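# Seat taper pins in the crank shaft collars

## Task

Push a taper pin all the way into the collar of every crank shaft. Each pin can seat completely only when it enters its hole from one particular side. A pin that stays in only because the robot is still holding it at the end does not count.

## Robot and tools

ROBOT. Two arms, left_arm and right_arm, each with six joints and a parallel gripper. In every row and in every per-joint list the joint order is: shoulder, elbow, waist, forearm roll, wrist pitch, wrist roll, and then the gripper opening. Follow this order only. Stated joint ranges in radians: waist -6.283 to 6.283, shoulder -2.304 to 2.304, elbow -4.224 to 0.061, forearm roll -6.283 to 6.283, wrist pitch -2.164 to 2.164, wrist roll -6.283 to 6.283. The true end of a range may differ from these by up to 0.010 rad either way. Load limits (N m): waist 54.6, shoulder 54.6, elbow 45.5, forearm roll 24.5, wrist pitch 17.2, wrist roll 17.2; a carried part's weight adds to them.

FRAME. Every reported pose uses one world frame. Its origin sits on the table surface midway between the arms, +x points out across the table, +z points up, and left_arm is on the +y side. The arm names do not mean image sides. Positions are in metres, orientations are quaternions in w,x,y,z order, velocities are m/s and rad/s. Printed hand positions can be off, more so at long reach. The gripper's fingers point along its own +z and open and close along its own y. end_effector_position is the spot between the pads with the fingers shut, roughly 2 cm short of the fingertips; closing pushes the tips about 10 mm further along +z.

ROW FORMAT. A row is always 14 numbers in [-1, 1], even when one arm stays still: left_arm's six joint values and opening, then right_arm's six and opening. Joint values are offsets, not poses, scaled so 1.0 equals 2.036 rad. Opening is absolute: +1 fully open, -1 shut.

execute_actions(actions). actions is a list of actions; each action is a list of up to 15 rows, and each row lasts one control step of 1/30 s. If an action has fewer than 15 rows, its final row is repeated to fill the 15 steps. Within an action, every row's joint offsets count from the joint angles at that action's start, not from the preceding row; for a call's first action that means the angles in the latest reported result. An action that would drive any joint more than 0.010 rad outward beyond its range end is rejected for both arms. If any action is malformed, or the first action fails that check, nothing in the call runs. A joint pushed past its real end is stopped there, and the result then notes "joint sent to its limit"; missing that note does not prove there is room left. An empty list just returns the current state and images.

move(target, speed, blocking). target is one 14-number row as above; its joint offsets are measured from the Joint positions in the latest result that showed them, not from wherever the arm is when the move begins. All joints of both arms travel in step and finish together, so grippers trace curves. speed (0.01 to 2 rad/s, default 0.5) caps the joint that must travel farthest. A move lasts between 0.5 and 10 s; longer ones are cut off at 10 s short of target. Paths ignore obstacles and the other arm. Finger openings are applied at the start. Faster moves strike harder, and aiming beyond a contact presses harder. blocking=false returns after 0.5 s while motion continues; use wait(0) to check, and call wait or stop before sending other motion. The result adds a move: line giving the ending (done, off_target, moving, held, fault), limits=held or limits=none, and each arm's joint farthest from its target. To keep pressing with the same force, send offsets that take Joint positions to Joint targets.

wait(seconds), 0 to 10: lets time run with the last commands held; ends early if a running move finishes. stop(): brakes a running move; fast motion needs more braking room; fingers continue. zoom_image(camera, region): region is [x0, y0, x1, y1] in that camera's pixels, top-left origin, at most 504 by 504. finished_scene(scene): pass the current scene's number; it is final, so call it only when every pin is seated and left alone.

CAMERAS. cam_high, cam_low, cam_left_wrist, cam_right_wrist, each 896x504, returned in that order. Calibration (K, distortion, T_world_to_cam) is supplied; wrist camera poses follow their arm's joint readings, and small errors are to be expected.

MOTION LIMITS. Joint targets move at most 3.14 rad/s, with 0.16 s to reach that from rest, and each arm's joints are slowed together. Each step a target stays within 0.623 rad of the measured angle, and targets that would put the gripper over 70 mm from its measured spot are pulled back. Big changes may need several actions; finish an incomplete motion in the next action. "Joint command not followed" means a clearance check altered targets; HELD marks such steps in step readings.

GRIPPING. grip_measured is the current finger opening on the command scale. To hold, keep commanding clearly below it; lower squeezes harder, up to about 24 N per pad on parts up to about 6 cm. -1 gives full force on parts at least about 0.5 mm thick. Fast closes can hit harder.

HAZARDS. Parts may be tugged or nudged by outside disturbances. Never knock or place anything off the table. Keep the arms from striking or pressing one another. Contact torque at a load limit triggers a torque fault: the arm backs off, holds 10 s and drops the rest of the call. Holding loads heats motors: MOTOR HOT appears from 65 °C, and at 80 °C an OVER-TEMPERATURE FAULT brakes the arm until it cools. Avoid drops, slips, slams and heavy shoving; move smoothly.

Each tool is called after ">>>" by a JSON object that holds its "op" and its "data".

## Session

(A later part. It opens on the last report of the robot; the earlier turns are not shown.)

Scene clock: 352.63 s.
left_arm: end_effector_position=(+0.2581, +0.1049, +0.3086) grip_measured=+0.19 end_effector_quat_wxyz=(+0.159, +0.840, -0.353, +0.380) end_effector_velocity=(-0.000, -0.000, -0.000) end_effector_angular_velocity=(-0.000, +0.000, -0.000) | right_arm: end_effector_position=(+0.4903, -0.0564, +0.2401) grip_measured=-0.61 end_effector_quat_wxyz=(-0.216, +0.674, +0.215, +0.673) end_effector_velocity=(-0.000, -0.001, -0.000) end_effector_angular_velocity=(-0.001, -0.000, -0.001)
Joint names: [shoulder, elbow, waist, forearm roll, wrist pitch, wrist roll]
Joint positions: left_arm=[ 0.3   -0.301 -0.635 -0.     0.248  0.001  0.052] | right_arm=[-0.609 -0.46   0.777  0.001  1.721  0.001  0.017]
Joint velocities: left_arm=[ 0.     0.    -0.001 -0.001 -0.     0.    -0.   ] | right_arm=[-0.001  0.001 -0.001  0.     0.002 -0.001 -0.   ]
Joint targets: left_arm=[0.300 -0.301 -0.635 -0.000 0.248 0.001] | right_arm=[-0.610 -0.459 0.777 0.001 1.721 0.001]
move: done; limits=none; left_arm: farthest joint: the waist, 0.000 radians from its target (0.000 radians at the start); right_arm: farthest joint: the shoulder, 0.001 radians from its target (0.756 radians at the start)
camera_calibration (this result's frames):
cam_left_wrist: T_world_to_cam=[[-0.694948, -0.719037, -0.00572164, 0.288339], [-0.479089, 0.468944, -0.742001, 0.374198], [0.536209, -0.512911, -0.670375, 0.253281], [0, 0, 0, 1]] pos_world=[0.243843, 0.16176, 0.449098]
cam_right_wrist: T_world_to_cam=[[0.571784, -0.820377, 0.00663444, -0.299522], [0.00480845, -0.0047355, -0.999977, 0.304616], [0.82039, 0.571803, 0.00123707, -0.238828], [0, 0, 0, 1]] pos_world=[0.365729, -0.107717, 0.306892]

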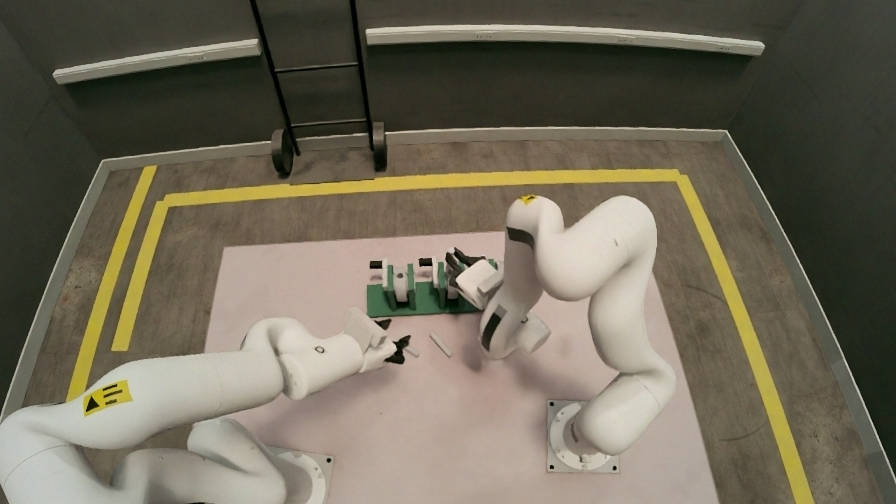

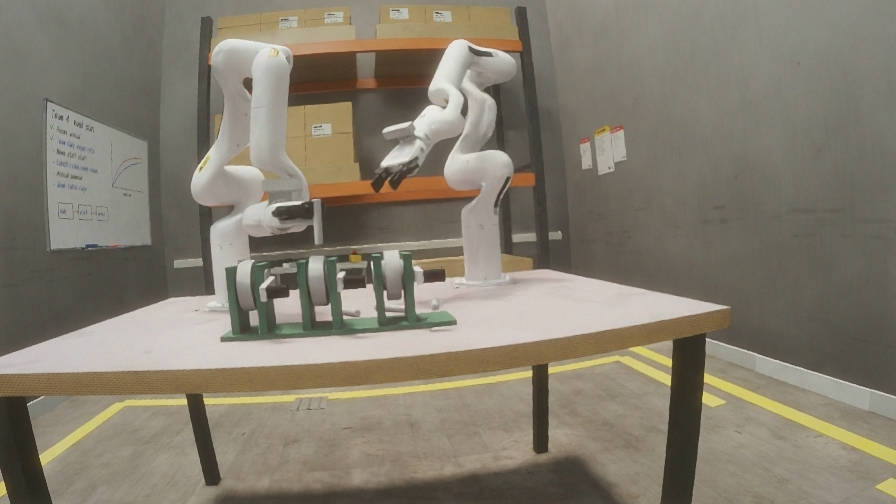

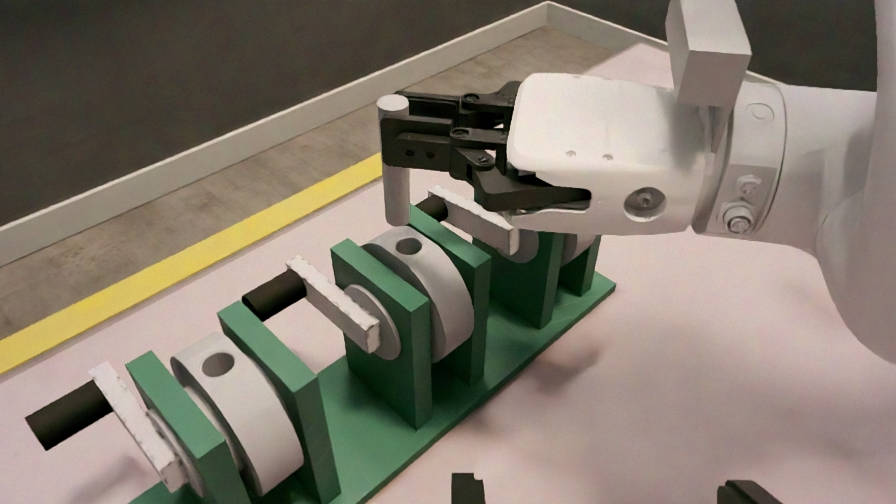

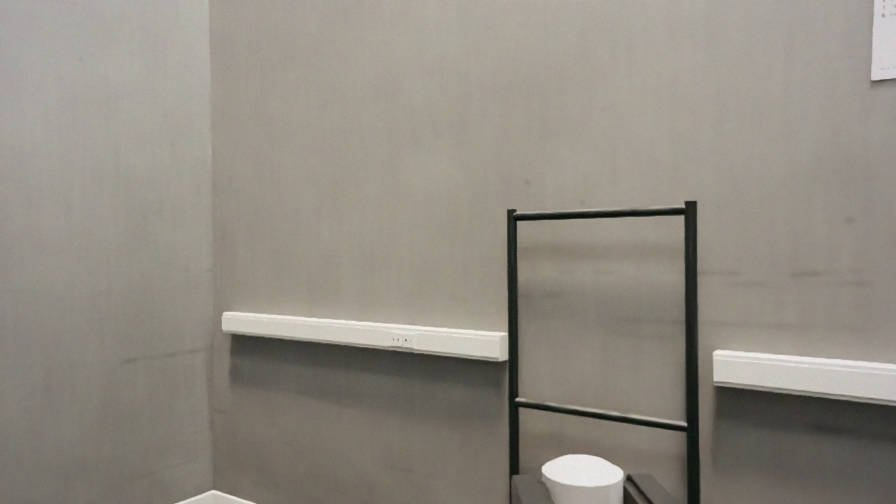

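>>> {"op": "move", "data": {"target": [0,0,0,0,0,0,0.2,-0.0187,0.0019,0,0,0.0205,0,-1], "speed": 0.04}}

>>> {"op": "zoom_image", "data": {"camera": "cam_left_wrist", "region": [300,90,520,290]}}

>>> {"op": "zoom_image", "data": {"camera": "cam_low", "region": [270,190,370,290]}}

Scene clock: 369.90 s.
left_arm: end_effector_position=(+0.2581, +0.1049, +0.3086) grip_measured=+0.19 end_effector_quat_wxyz=(+0.159, +0.840, -0.353, +0.380) end_effector_velocity=(+0.000, -0.000, +0.001) end_effector_angular_velocity=(-0.002, -0.002, -0.000) | right_arm: end_effector_position=(+0.4849, -0.0603, +0.2282) grip_measured=-0.61 end_effector_quat_wxyz=(-0.216, +0.674, +0.215, +0.673) end_effector_velocity=(-0.000, +0.000, +0.000) end_effector_angular_velocity=(+0.001, +0.000, +0.001)
Joint names: [shoulder, elbow, waist, forearm roll, wrist pitch, wrist roll]
Joint positions: left_arm=[ 0.3   -0.301 -0.635 -0.     0.248  0.001  0.052] | right_arm=[-0.648 -0.456  0.777  0.001  1.762  0.001  0.017]
Joint velocities: left_arm=[ 0.002 -0.    -0.    -0.     0.002  0.    -0.   ] | right_arm=[-0.     0.     0.001 -0.     0.001  0.001 -0.   ]
Joint targets: left_arm=[0.300 -0.301 -0.635 -0.000 0.248 0.001] | right_arm=[-0.648 -0.456 0.777 0.001 1.762 0.001]
move: done; limits=none; left_arm: farthest joint: the waist, 0.000 radians from its target (0.000 radians at the start); right_arm: farthest joint: the waist, 0.000 radians from its target (0.000 radians at the start)
camera_calibration (this result's frames):
cam_left_wrist: T_world_to_cam=[[-0.694949, -0.719037, -0.00572179, 0.288339], [-0.479089, 0.468944, -0.742001, 0.374198], [0.536209, -0.512911, -0.670375, 0.253281], [0, 0, 0, 1]] pos_world=[0.243843, 0.16176, 0.449098]
cam_right_wrist: T_world_to_cam=[[0.571789, -0.820374, 0.00666653, -0.29953], [0.00472248, -0.00483452, -0.999977, 0.292761], [0.820387, 0.571807, 0.00110987, -0.232138], [0, 0, 0, 1]] pos_world=[0.360328, -0.111573, 0.295009]

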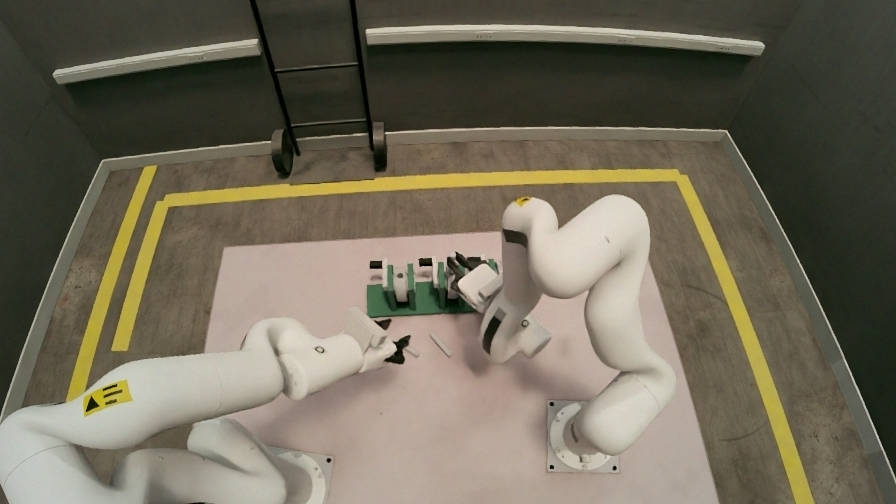

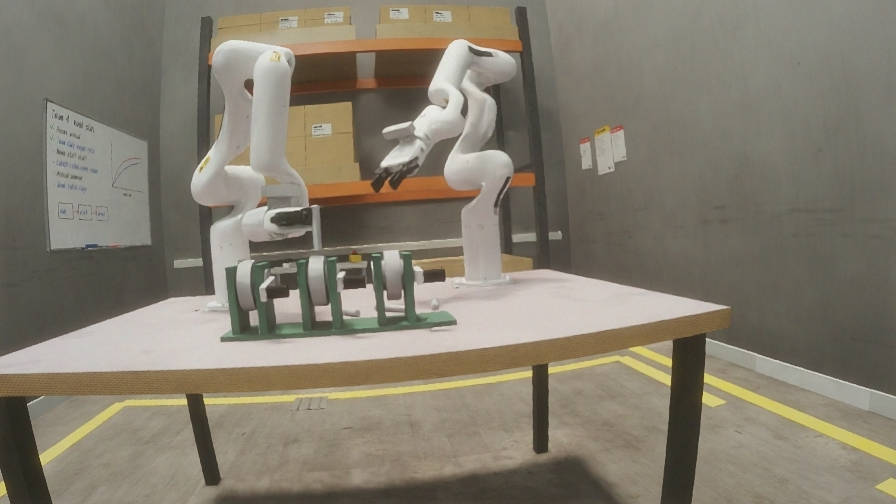

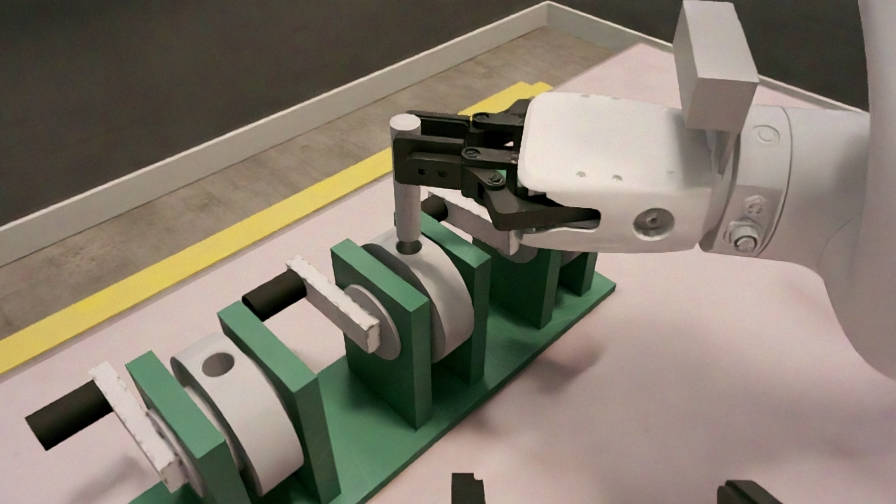

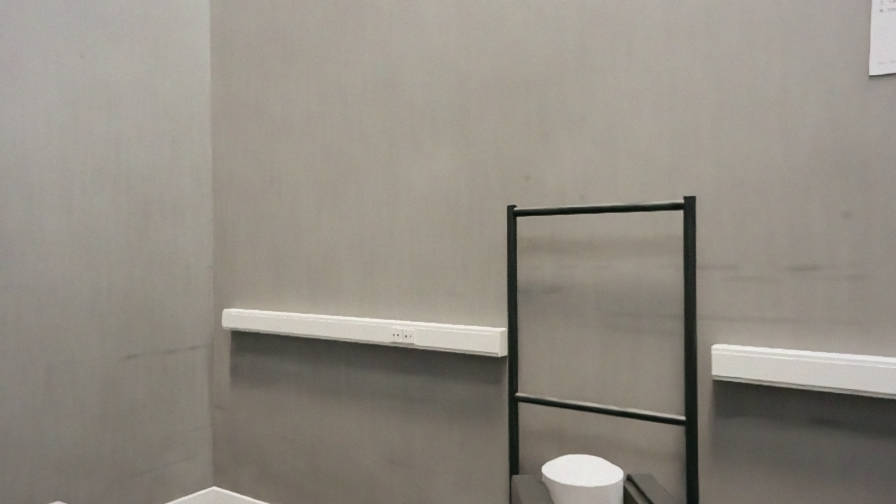

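Region (300, 90, 520, 290) of cam_left_wrist's 896x504 image, scaled by 2.291, with more detail than that image has; it fills the top 458 rows of this view, and the rest is white.

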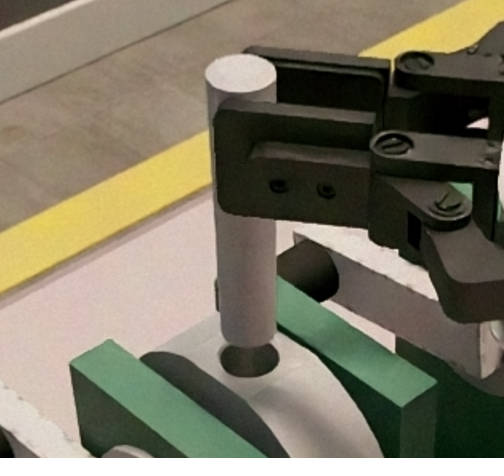

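Region (270, 190, 370, 290) of cam_low's 896x504 image, scaled by 5.040, with more detail than that image has.

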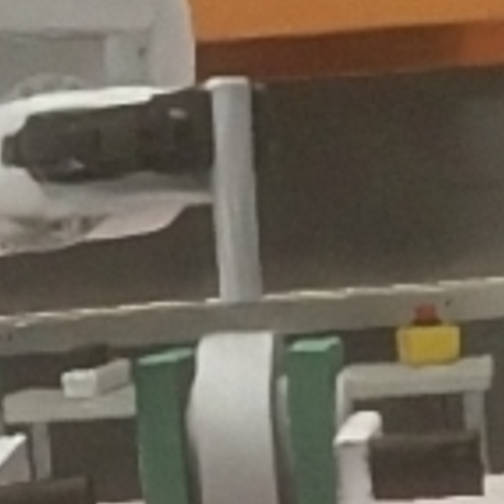

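>>> {"op": "move", "data": {"target": [0,0,0,0,0,0,0.2,-0.0285,-0.0095,-0.0015,0,0.019,0,-1], "speed": 0.03}}

>>> {"op": "zoom_image", "data": {"camera": "cam_left_wrist", "region": [300,90,520,290]}}

Scene clock: 386.90 s.
left_arm: end_effector_position=(+0.2581, +0.1049, +0.3086) grip_measured=+0.19 end_effector_quat_wxyz=(+0.159, +0.840, -0.353, +0.380) end_effector_velocity=(-0.000, +0.000, -0.000) end_effector_angular_velocity=(+0.002, +0.001, -0.000) | right_arm: end_effector_position=(+0.4861, -0.0615, +0.2119) grip_measured=-0.61 end_effector_quat_wxyz=(-0.215, +0.674, +0.214, +0.674) end_effector_velocity=(-0.000, +0.000, -0.000) end_effector_angular_velocity=(-0.001, +0.000, +0.001)
Joint names: [shoulder, elbow, waist, forearm roll, wrist pitch, wrist roll]
Joint positions: left_arm=[ 0.3   -0.301 -0.635 -0.     0.248  0.001  0.052] | right_arm=[-0.705 -0.475  0.774  0.001  1.801  0.001  0.017]
Joint velocities: left_arm=[ 0.     0.     0.     0.001 -0.002  0.    -0.   ] | right_arm=[ 0.     0.     0.001  0.    -0.001 -0.001  0.   ]
Joint targets: left_arm=[0.300 -0.301 -0.635 -0.000 0.248 0.001] | right_arm=[-0.706 -0.475 0.774 0.001 1.801 0.001]
move: done; limits=none; left_arm: farthest joint: the waist, 0.000 radians from its target (0.000 radians at the start); right_arm: farthest joint: the shoulder, 0.001 radians from its target (0.058 radians at the start)
camera_calibration (this result's frames):
cam_left_wrist: T_world_to_cam=[[-0.694949, -0.719037, -0.00572183, 0.288339], [-0.479089, 0.468944, -0.742001, 0.374198], [0.536209, -0.512911, -0.670375, 0.253281], [0, 0, 0, 1]] pos_world=[0.243843, 0.16176, 0.449098]
cam_right_wrist: T_world_to_cam=[[0.569305, -0.822099, 0.00668221, -0.299976], [0.00471281, -0.00486441, -0.999977, 0.27638], [0.822113, 0.569323, 0.00110507, -0.233442], [0, 0, 0, 1]] pos_world=[0.361391, -0.112362, 0.278637]

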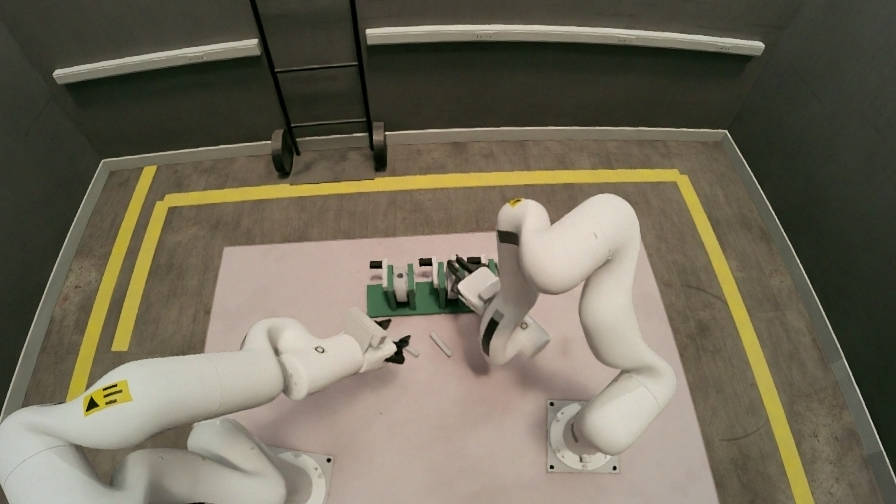

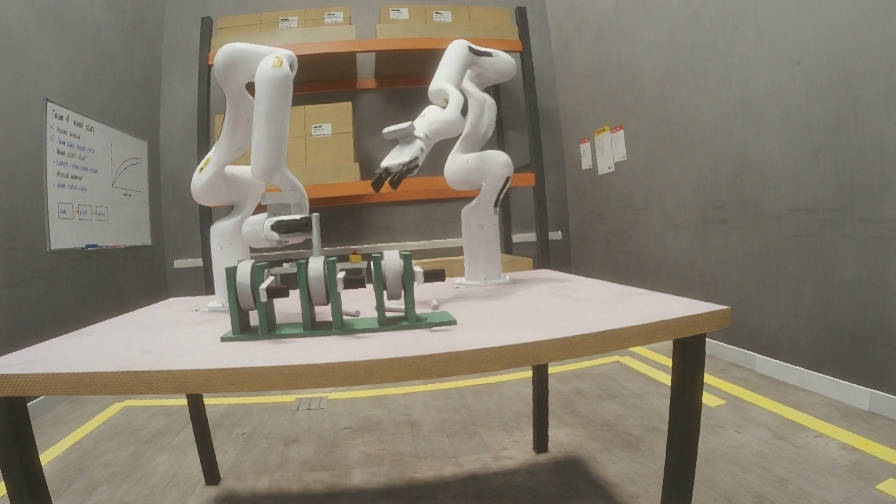

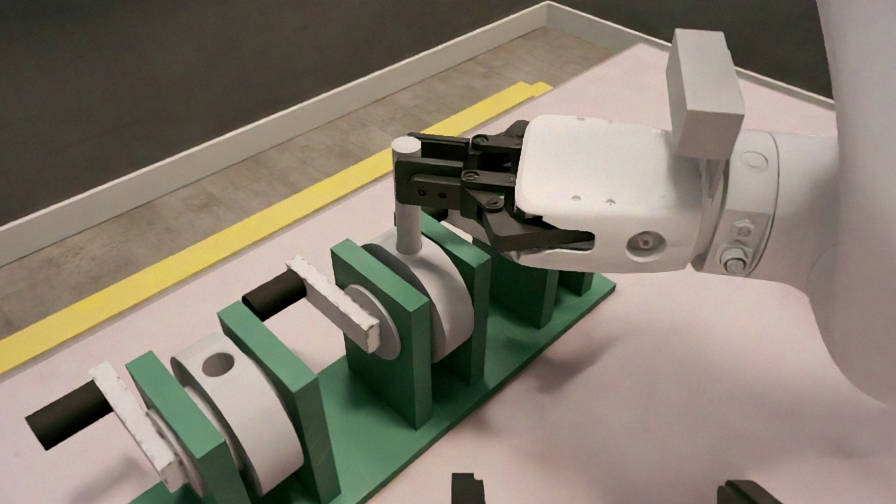

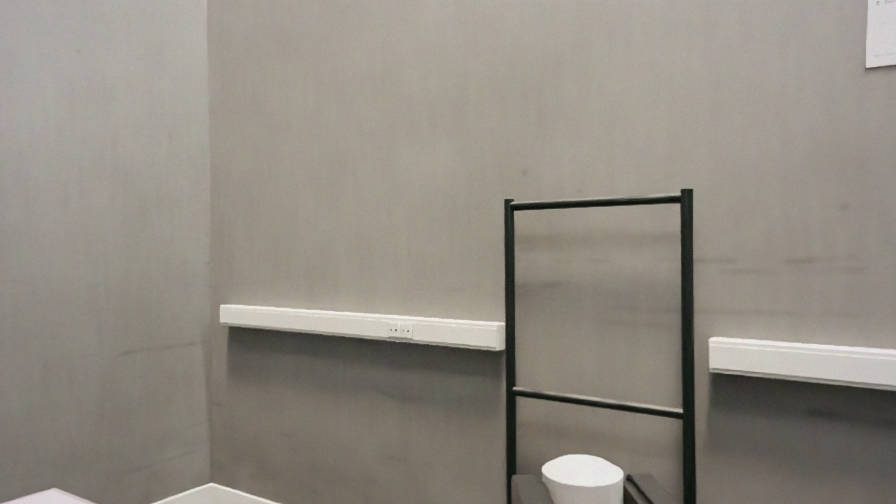

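Region (300, 90, 520, 290) of cam_left_wrist's 896x504 image, scaled by 2.291, with more detail than that image has; it fills the top 458 rows of this view, and the rest is white.

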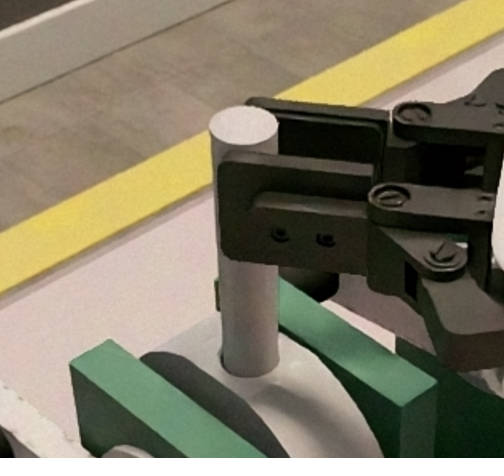

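>>> {"op": "move", "data": {"target": [0,0,0,0,0,0,0.2,-0.025,-0.009,0,0,0.016,0,-1], "speed": 0.04}}

>>> {"op": "move", "data": {"target": [0,0,0,0,0,0,0.2,0,0,0,0,0,0,-0.2]}}

>>> {"op": "move", "data": {"target": [0,0,0,0,0,0,0.2,0.42,0,0,0,-0.42,0,0], "speed": 0.6}}

>>> {"op": "move", "data": {"target": [0,0,0.3,0,0,0,0.2,0,0,0.126,0,-0.77,0.113,0], "speed": 0.8}}

Scene clock: 401.20 s.
left_arm: end_effector_position=(+0.2581, +0.1049, +0.3086) grip_measured=+0.19 end_effector_quat_wxyz=(+0.159, +0.840, -0.353, +0.380) end_effector_velocity=(+0.000, +0.000, -0.000) end_effector_angular_velocity=(+0.001, +0.002, +0.001) | right_arm: end_effector_position=(+0.4863, -0.0614, +0.1973) grip_measured=-0.61 end_effector_quat_wxyz=(-0.215, +0.674, +0.214, +0.674) end_effector_velocity=(-0.000, +0.000, -0.000) end_effector_angular_velocity=(-0.000, +0.001, +0.001)
Joint names: [shoulder, elbow, waist, forearm roll, wrist pitch, wrist roll]
Joint positions: left_arm=[ 0.3   -0.301 -0.635 -0.     0.248  0.001  0.052] | right_arm=[-0.756 -0.493  0.774  0.001  1.834  0.001  0.017]
Joint velocities: left_arm=[-0.    -0.     0.001 -0.001 -0.001  0.    -0.   ] | right_arm=[ 0.     0.     0.001 -0.    -0.001  0.     0.   ]
Joint targets: left_arm=[0.300 -0.301 -0.635 -0.000 0.248 0.001] | right_arm=[-0.756 -0.493 0.774 0.001 1.834 0.001]
move: done; limits=none; left_arm: farthest joint: the waist, 0.000 radians from its target (0.000 radians at the start); right_arm: farthest joint: the waist, 0.000 radians from its target (0.000 radians at the start)
camera_calibration (this result's frames):
cam_left_wrist: T_world_to_cam=[[-0.694949, -0.719037, -0.00572181, 0.288339], [-0.479089, 0.468944, -0.742001, 0.374198], [0.536209, -0.512911, -0.670375, 0.253281], [0, 0, 0, 1]] pos_world=[0.243843, 0.16176, 0.449098]
cam_right_wrist: T_world_to_cam=[[0.569256, -0.822133, 0.00673836, -0.299889], [0.00481828, -0.00485977, -0.999977, 0.261776], [0.822146, 0.569275, 0.00119481, -0.233605], [0, 0, 0, 1]] pos_world=[0.36151, -0.112291, 0.264069]

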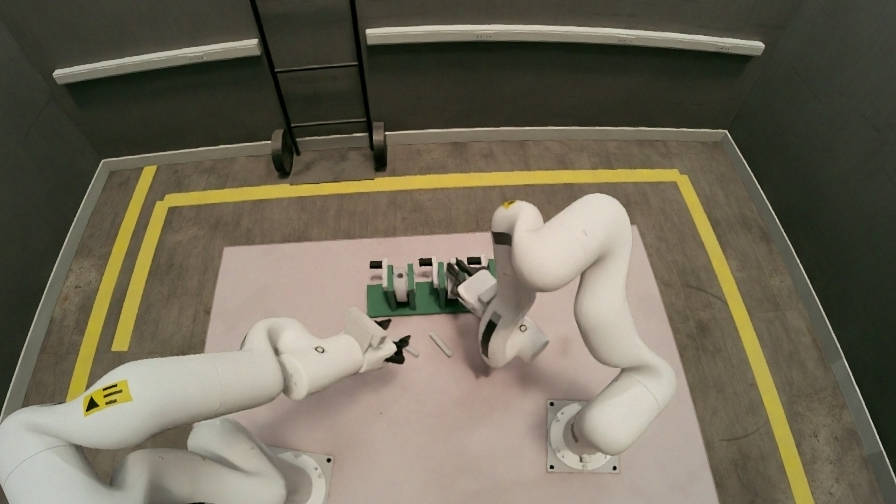

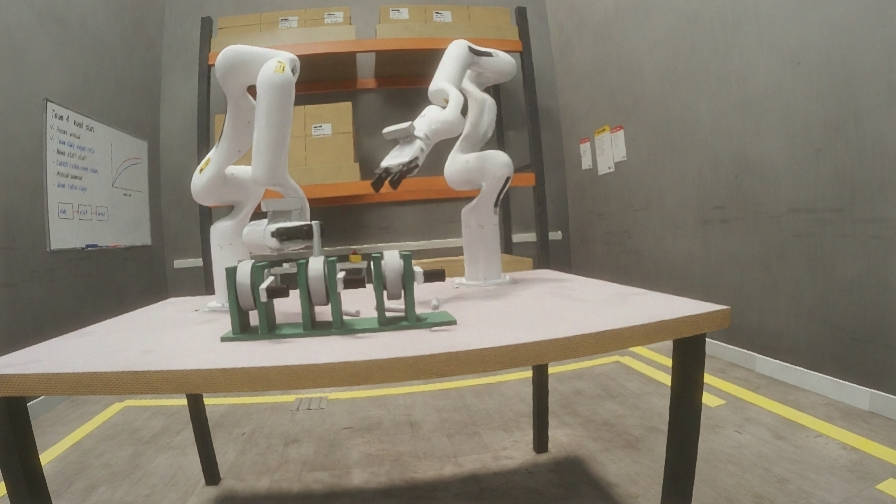

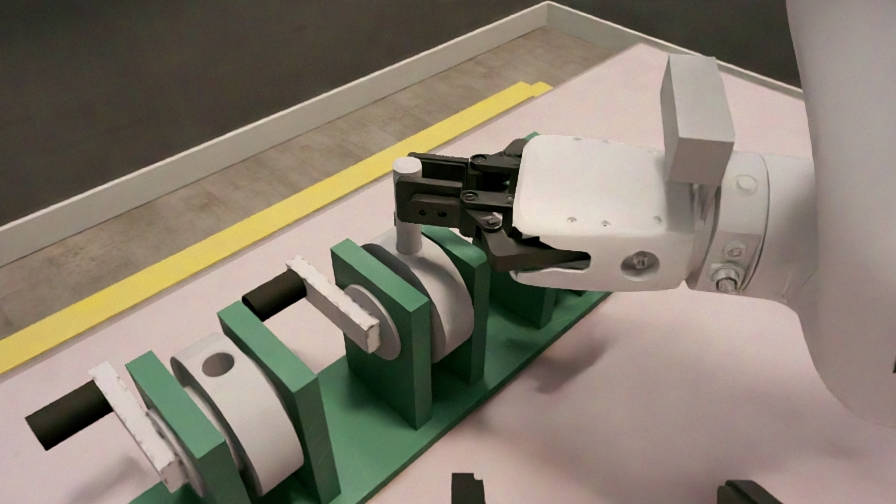

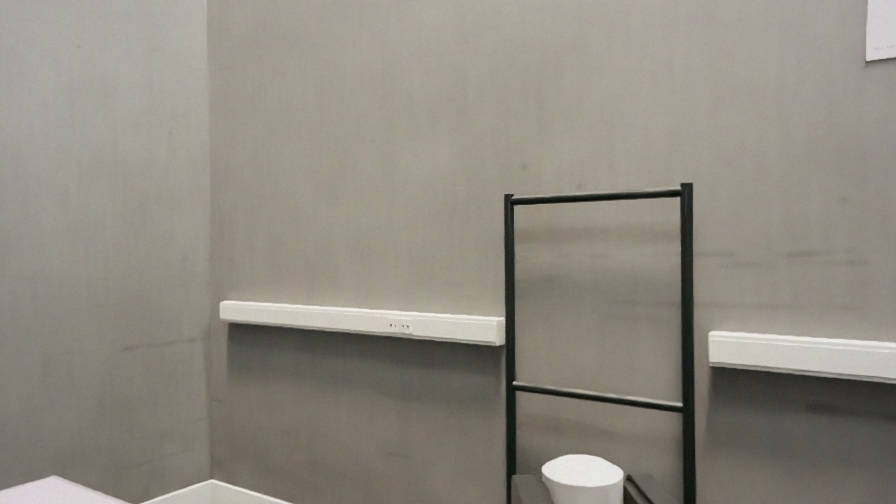

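Scene clock: 401.70 s.
left_arm: end_effector_position=(+0.2581, +0.1049, +0.3086) grip_measured=+0.19 end_effector_quat_wxyz=(+0.159, +0.840, -0.353, +0.380) end_effector_velocity=(+0.000, +0.000, +0.001) end_effector_angular_velocity=(-0.001, -0.001, +0.001) | right_arm: end_effector_position=(+0.4863, -0.0614, +0.1973) grip_measured=-0.21 end_effector_quat_wxyz=(-0.215, +0.674, +0.214, +0.674) end_effector_velocity=(-0.000, +0.000, -0.000) end_effector_angular_velocity=(-0.000, +0.001, +0.001)
Joint names: [shoulder, elbow, waist, forearm roll, wrist pitch, wrist roll]
Joint positions: left_arm=[ 0.3   -0.301 -0.635 -0.     0.248  0.001  0.052] | right_arm=[-0.756 -0.493  0.774  0.001  1.834  0.001  0.035]
Joint velocities: left_arm=[ 0.001 -0.     0.001 -0.     0.     0.    -0.   ] | right_arm=[-0.001  0.     0.001 -0.    -0.     0.    -0.   ]
Joint targets: left_arm=[0.300 -0.301 -0.635 -0.000 0.248 0.001] | right_arm=[-0.756 -0.493 0.774 0.001 1.834 0.001]
move: done; limits=none; left_arm: farthest joint: the waist, 0.000 radians from its target (0.000 radians at the start); right_arm: farthest joint: the waist, 0.000 radians from its target (0.000 radians at the start)
camera_calibration (this result's frames):
cam_left_wrist: T_world_to_cam=[[-0.694948, -0.719037, -0.00572164, 0.288339], [-0.479089, 0.468944, -0.742001, 0.374198], [0.536209, -0.512911, -0.670375, 0.253281], [0, 0, 0, 1]] pos_world=[0.243844, 0.16176, 0.449098]
cam_right_wrist: T_world_to_cam=[[0.569273, -0.822121, 0.00672623, -0.299887], [0.00485195, -0.00482167, -0.999977, 0.261777], [0.822134, 0.569293, 0.00124404, -0.23361], [0, 0, 0, 1]] pos_world=[0.361506, -0.112288, 0.264078]

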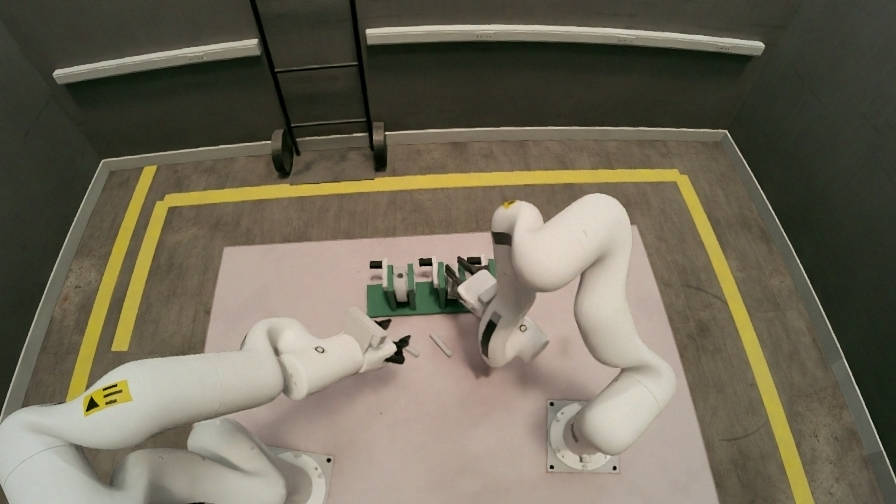

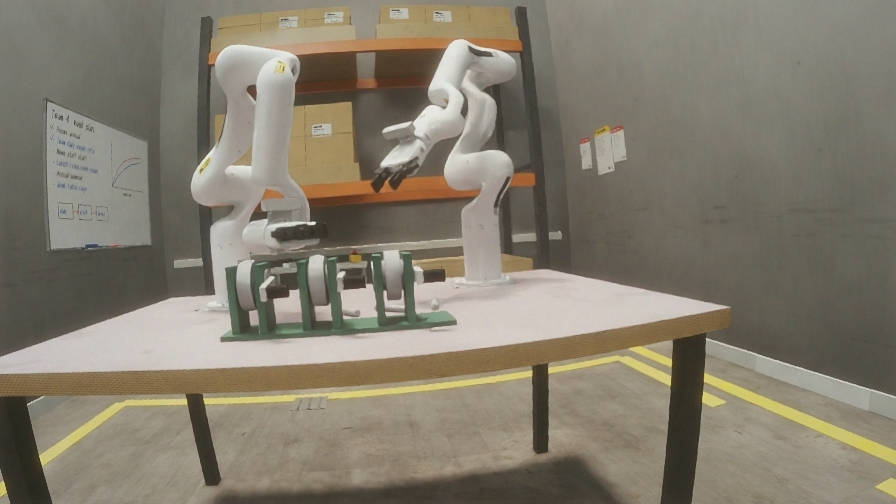

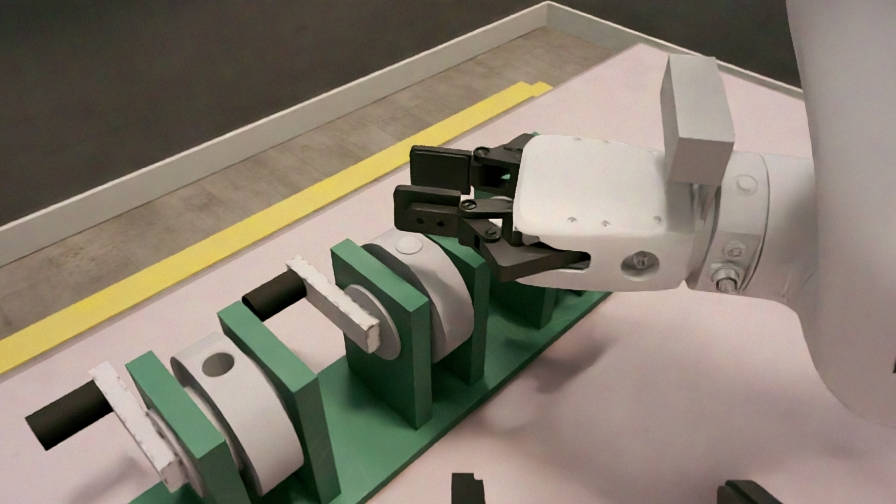

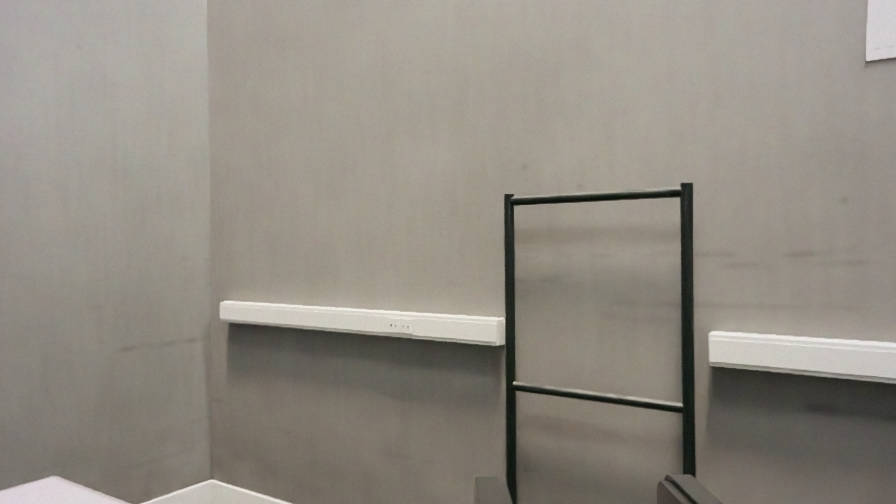

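Scene clock: 403.60 s.
left_arm: end_effector_position=(+0.2581, +0.1049, +0.3086) grip_measured=+0.19 end_effector_quat_wxyz=(+0.159, +0.840, -0.353, +0.380) end_effector_velocity=(+0.000, -0.000, +0.000) end_effector_angular_velocity=(-0.001, -0.001, -0.001) | right_arm: end_effector_position=(+0.5042, -0.0486, +0.4818) grip_measured=-0.01 end_effector_quat_wxyz=(-0.215, +0.674, +0.214, +0.673) end_effector_velocity=(-0.000, -0.000, +0.003) end_effector_angular_velocity=(+0.002, -0.004, +0.000)
Joint names: [shoulder, elbow, waist, forearm roll, wrist pitch, wrist roll]
Joint positions: left_arm=[ 0.3   -0.301 -0.635 -0.     0.248  0.001  0.052] | right_arm=[ 0.098 -0.493  0.774  0.001  0.979  0.001  0.044]
Joint velocities: left_arm=[-0.    -0.    -0.     0.001  0.002  0.     0.   ] | right_arm=[ 0.005 -0.002  0.    -0.    -0.002 -0.     0.   ]
Joint targets: left_arm=[0.300 -0.301 -0.635 -0.000 0.248 0.001] | right_arm=[0.099 -0.493 0.774 0.001 0.979 0.001]
move: done; limits=none; left_arm: farthest joint: the waist, 0.000 radians from its target (0.000 radians at the start); right_arm: farthest joint: the shoulder, 0.001 radians from its target (0.855 radians at the start)
camera_calibration (this result's frames):
cam_left_wrist: T_world_to_cam=[[-0.694948, -0.719037, -0.00572164, 0.288339], [-0.479089, 0.468944, -0.742001, 0.374198], [0.536209, -0.512911, -0.670375, 0.253281], [0, 0, 0, 1]] pos_world=[0.243844, 0.16176, 0.449098]
cam_right_wrist: T_world_to_cam=[[0.569354, -0.82207, 0.00611581, -0.301263], [0.00381644, -0.00479617, -0.999981, 0.546771], [0.822083, 0.569367, 0.000406659, -0.255576], [0, 0, 0, 1]] pos_world=[0.379543, -0.0995206, 0.548707]

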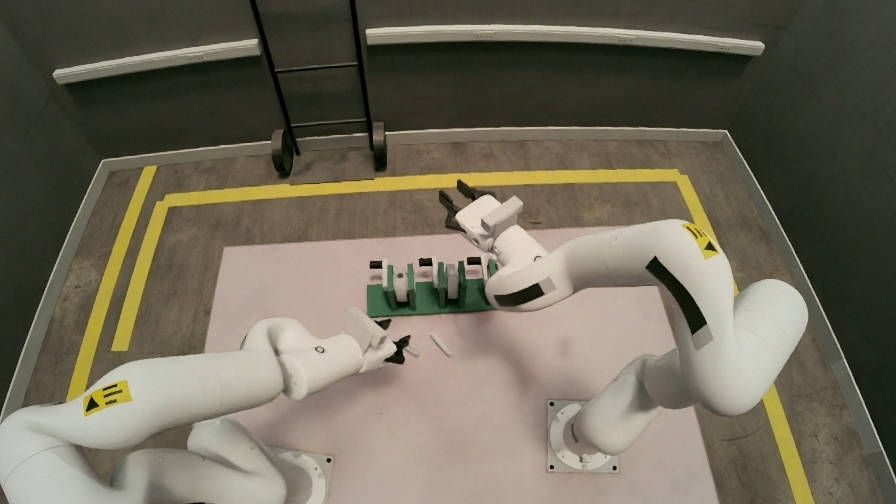

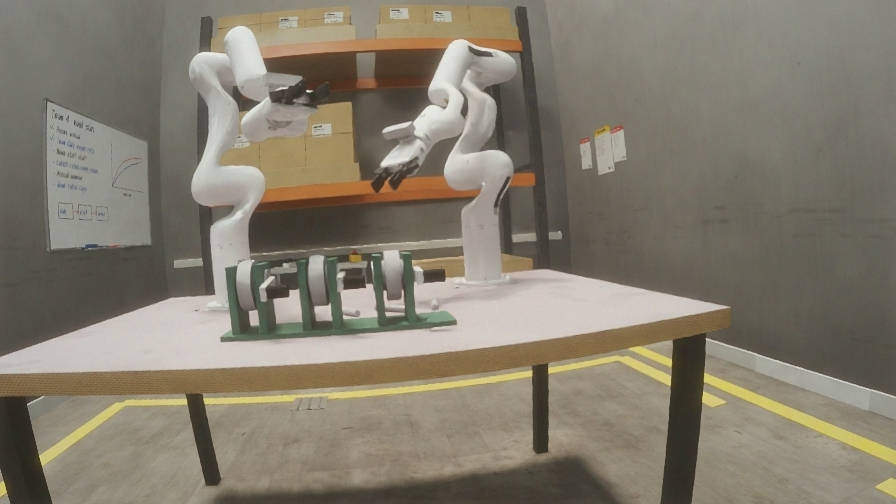

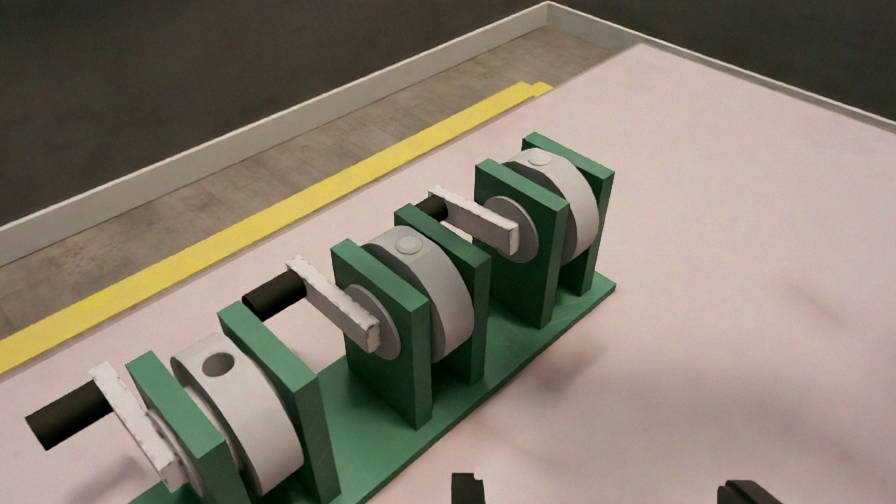

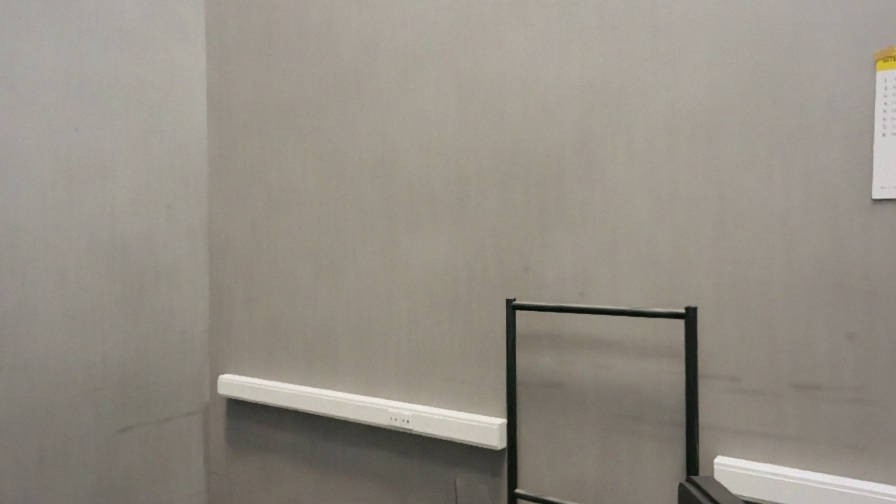

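Scene clock: 406.07 s.
left_arm: end_effector_position=(+0.3805, +0.3345, +0.3086) grip_measured=+0.19 end_effector_quat_wxyz=(+0.038, +0.907, -0.084, +0.410) end_effector_velocity=(+0.000, +0.000, +0.001) end_effector_angular_velocity=(-0.000, -0.001, +0.000) | right_arm: end_effector_position=(+0.2490, -0.1286, +0.2376) grip_measured=-0.01 end_effector_quat_wxyz=(-0.001, +0.949, +0.316, +0.001) end_effector_velocity=(-0.001, -0.000, -0.000) end_effector_angular_velocity=(-0.002, +0.002, +0.001)
Joint names: [shoulder, elbow, waist, forearm roll, wrist pitch, wrist roll]
Joint positions: left_arm=[ 0.3   -0.301 -0.024 -0.     0.248  0.001  0.052] | right_arm=[ 0.098 -0.493  1.03   0.001 -0.589  0.231  0.044]
Joint velocities: left_arm=[ 0.    -0.     0.001  0.     0.001  0.    -0.   ] | right_arm=[-0.     0.     0.001 -0.    -0.002  0.    -0.   ]
Joint targets: left_arm=[0.300 -0.301 -0.024 -0.000 0.248 0.001] | right_arm=[0.098 -0.493 1.030 0.001 -0.589 0.231]
move: done; limits=none; left_arm: farthest joint: the waist, 0.000 radians from its target (0.610 radians at the start); right_arm: farthest joint: the waist, 0.000 radians from its target (0.257 radians at the start)
camera_calibration (this result's frames):
cam_left_wrist: T_world_to_cam=[[-0.157209, -0.987549, -0.00572795, 0.423743], [-0.661382, 0.10959, -0.742, 0.514746], [0.733389, -0.112861, -0.670375, 0.0965568], [0, 0, 0, 1]] pos_world=[0.336246, 0.372953, 0.449098]
cam_right_wrist: T_world_to_cam=[[0.604909, -0.796231, 0.0100795, -0.226686], [-0.796242, -0.604966, -0.00378949, 0.188456], [0.00911507, -0.00573344, -0.999942, 0.366019], [0, 0, 0, 1]] pos_world=[0.283845, -0.0643867, 0.368997]

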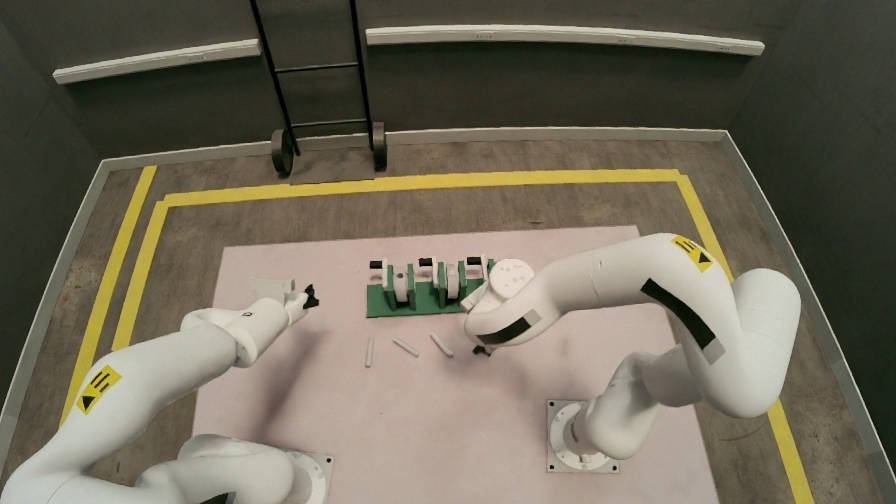

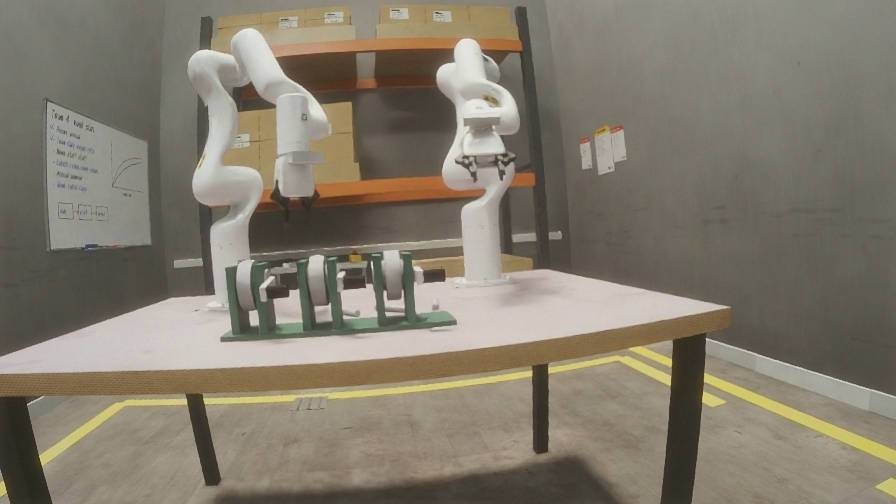

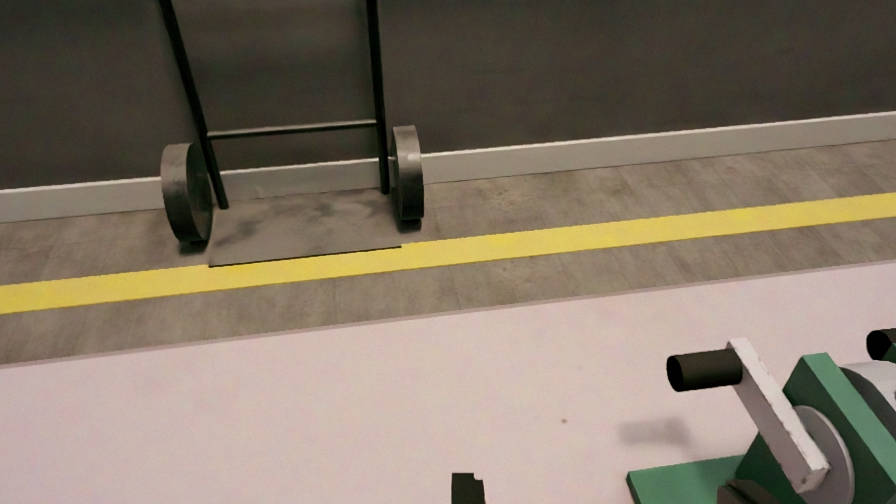

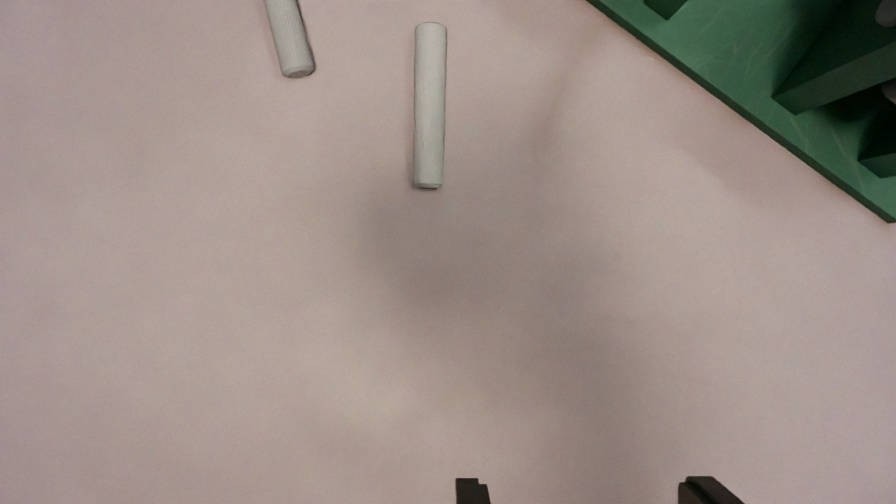

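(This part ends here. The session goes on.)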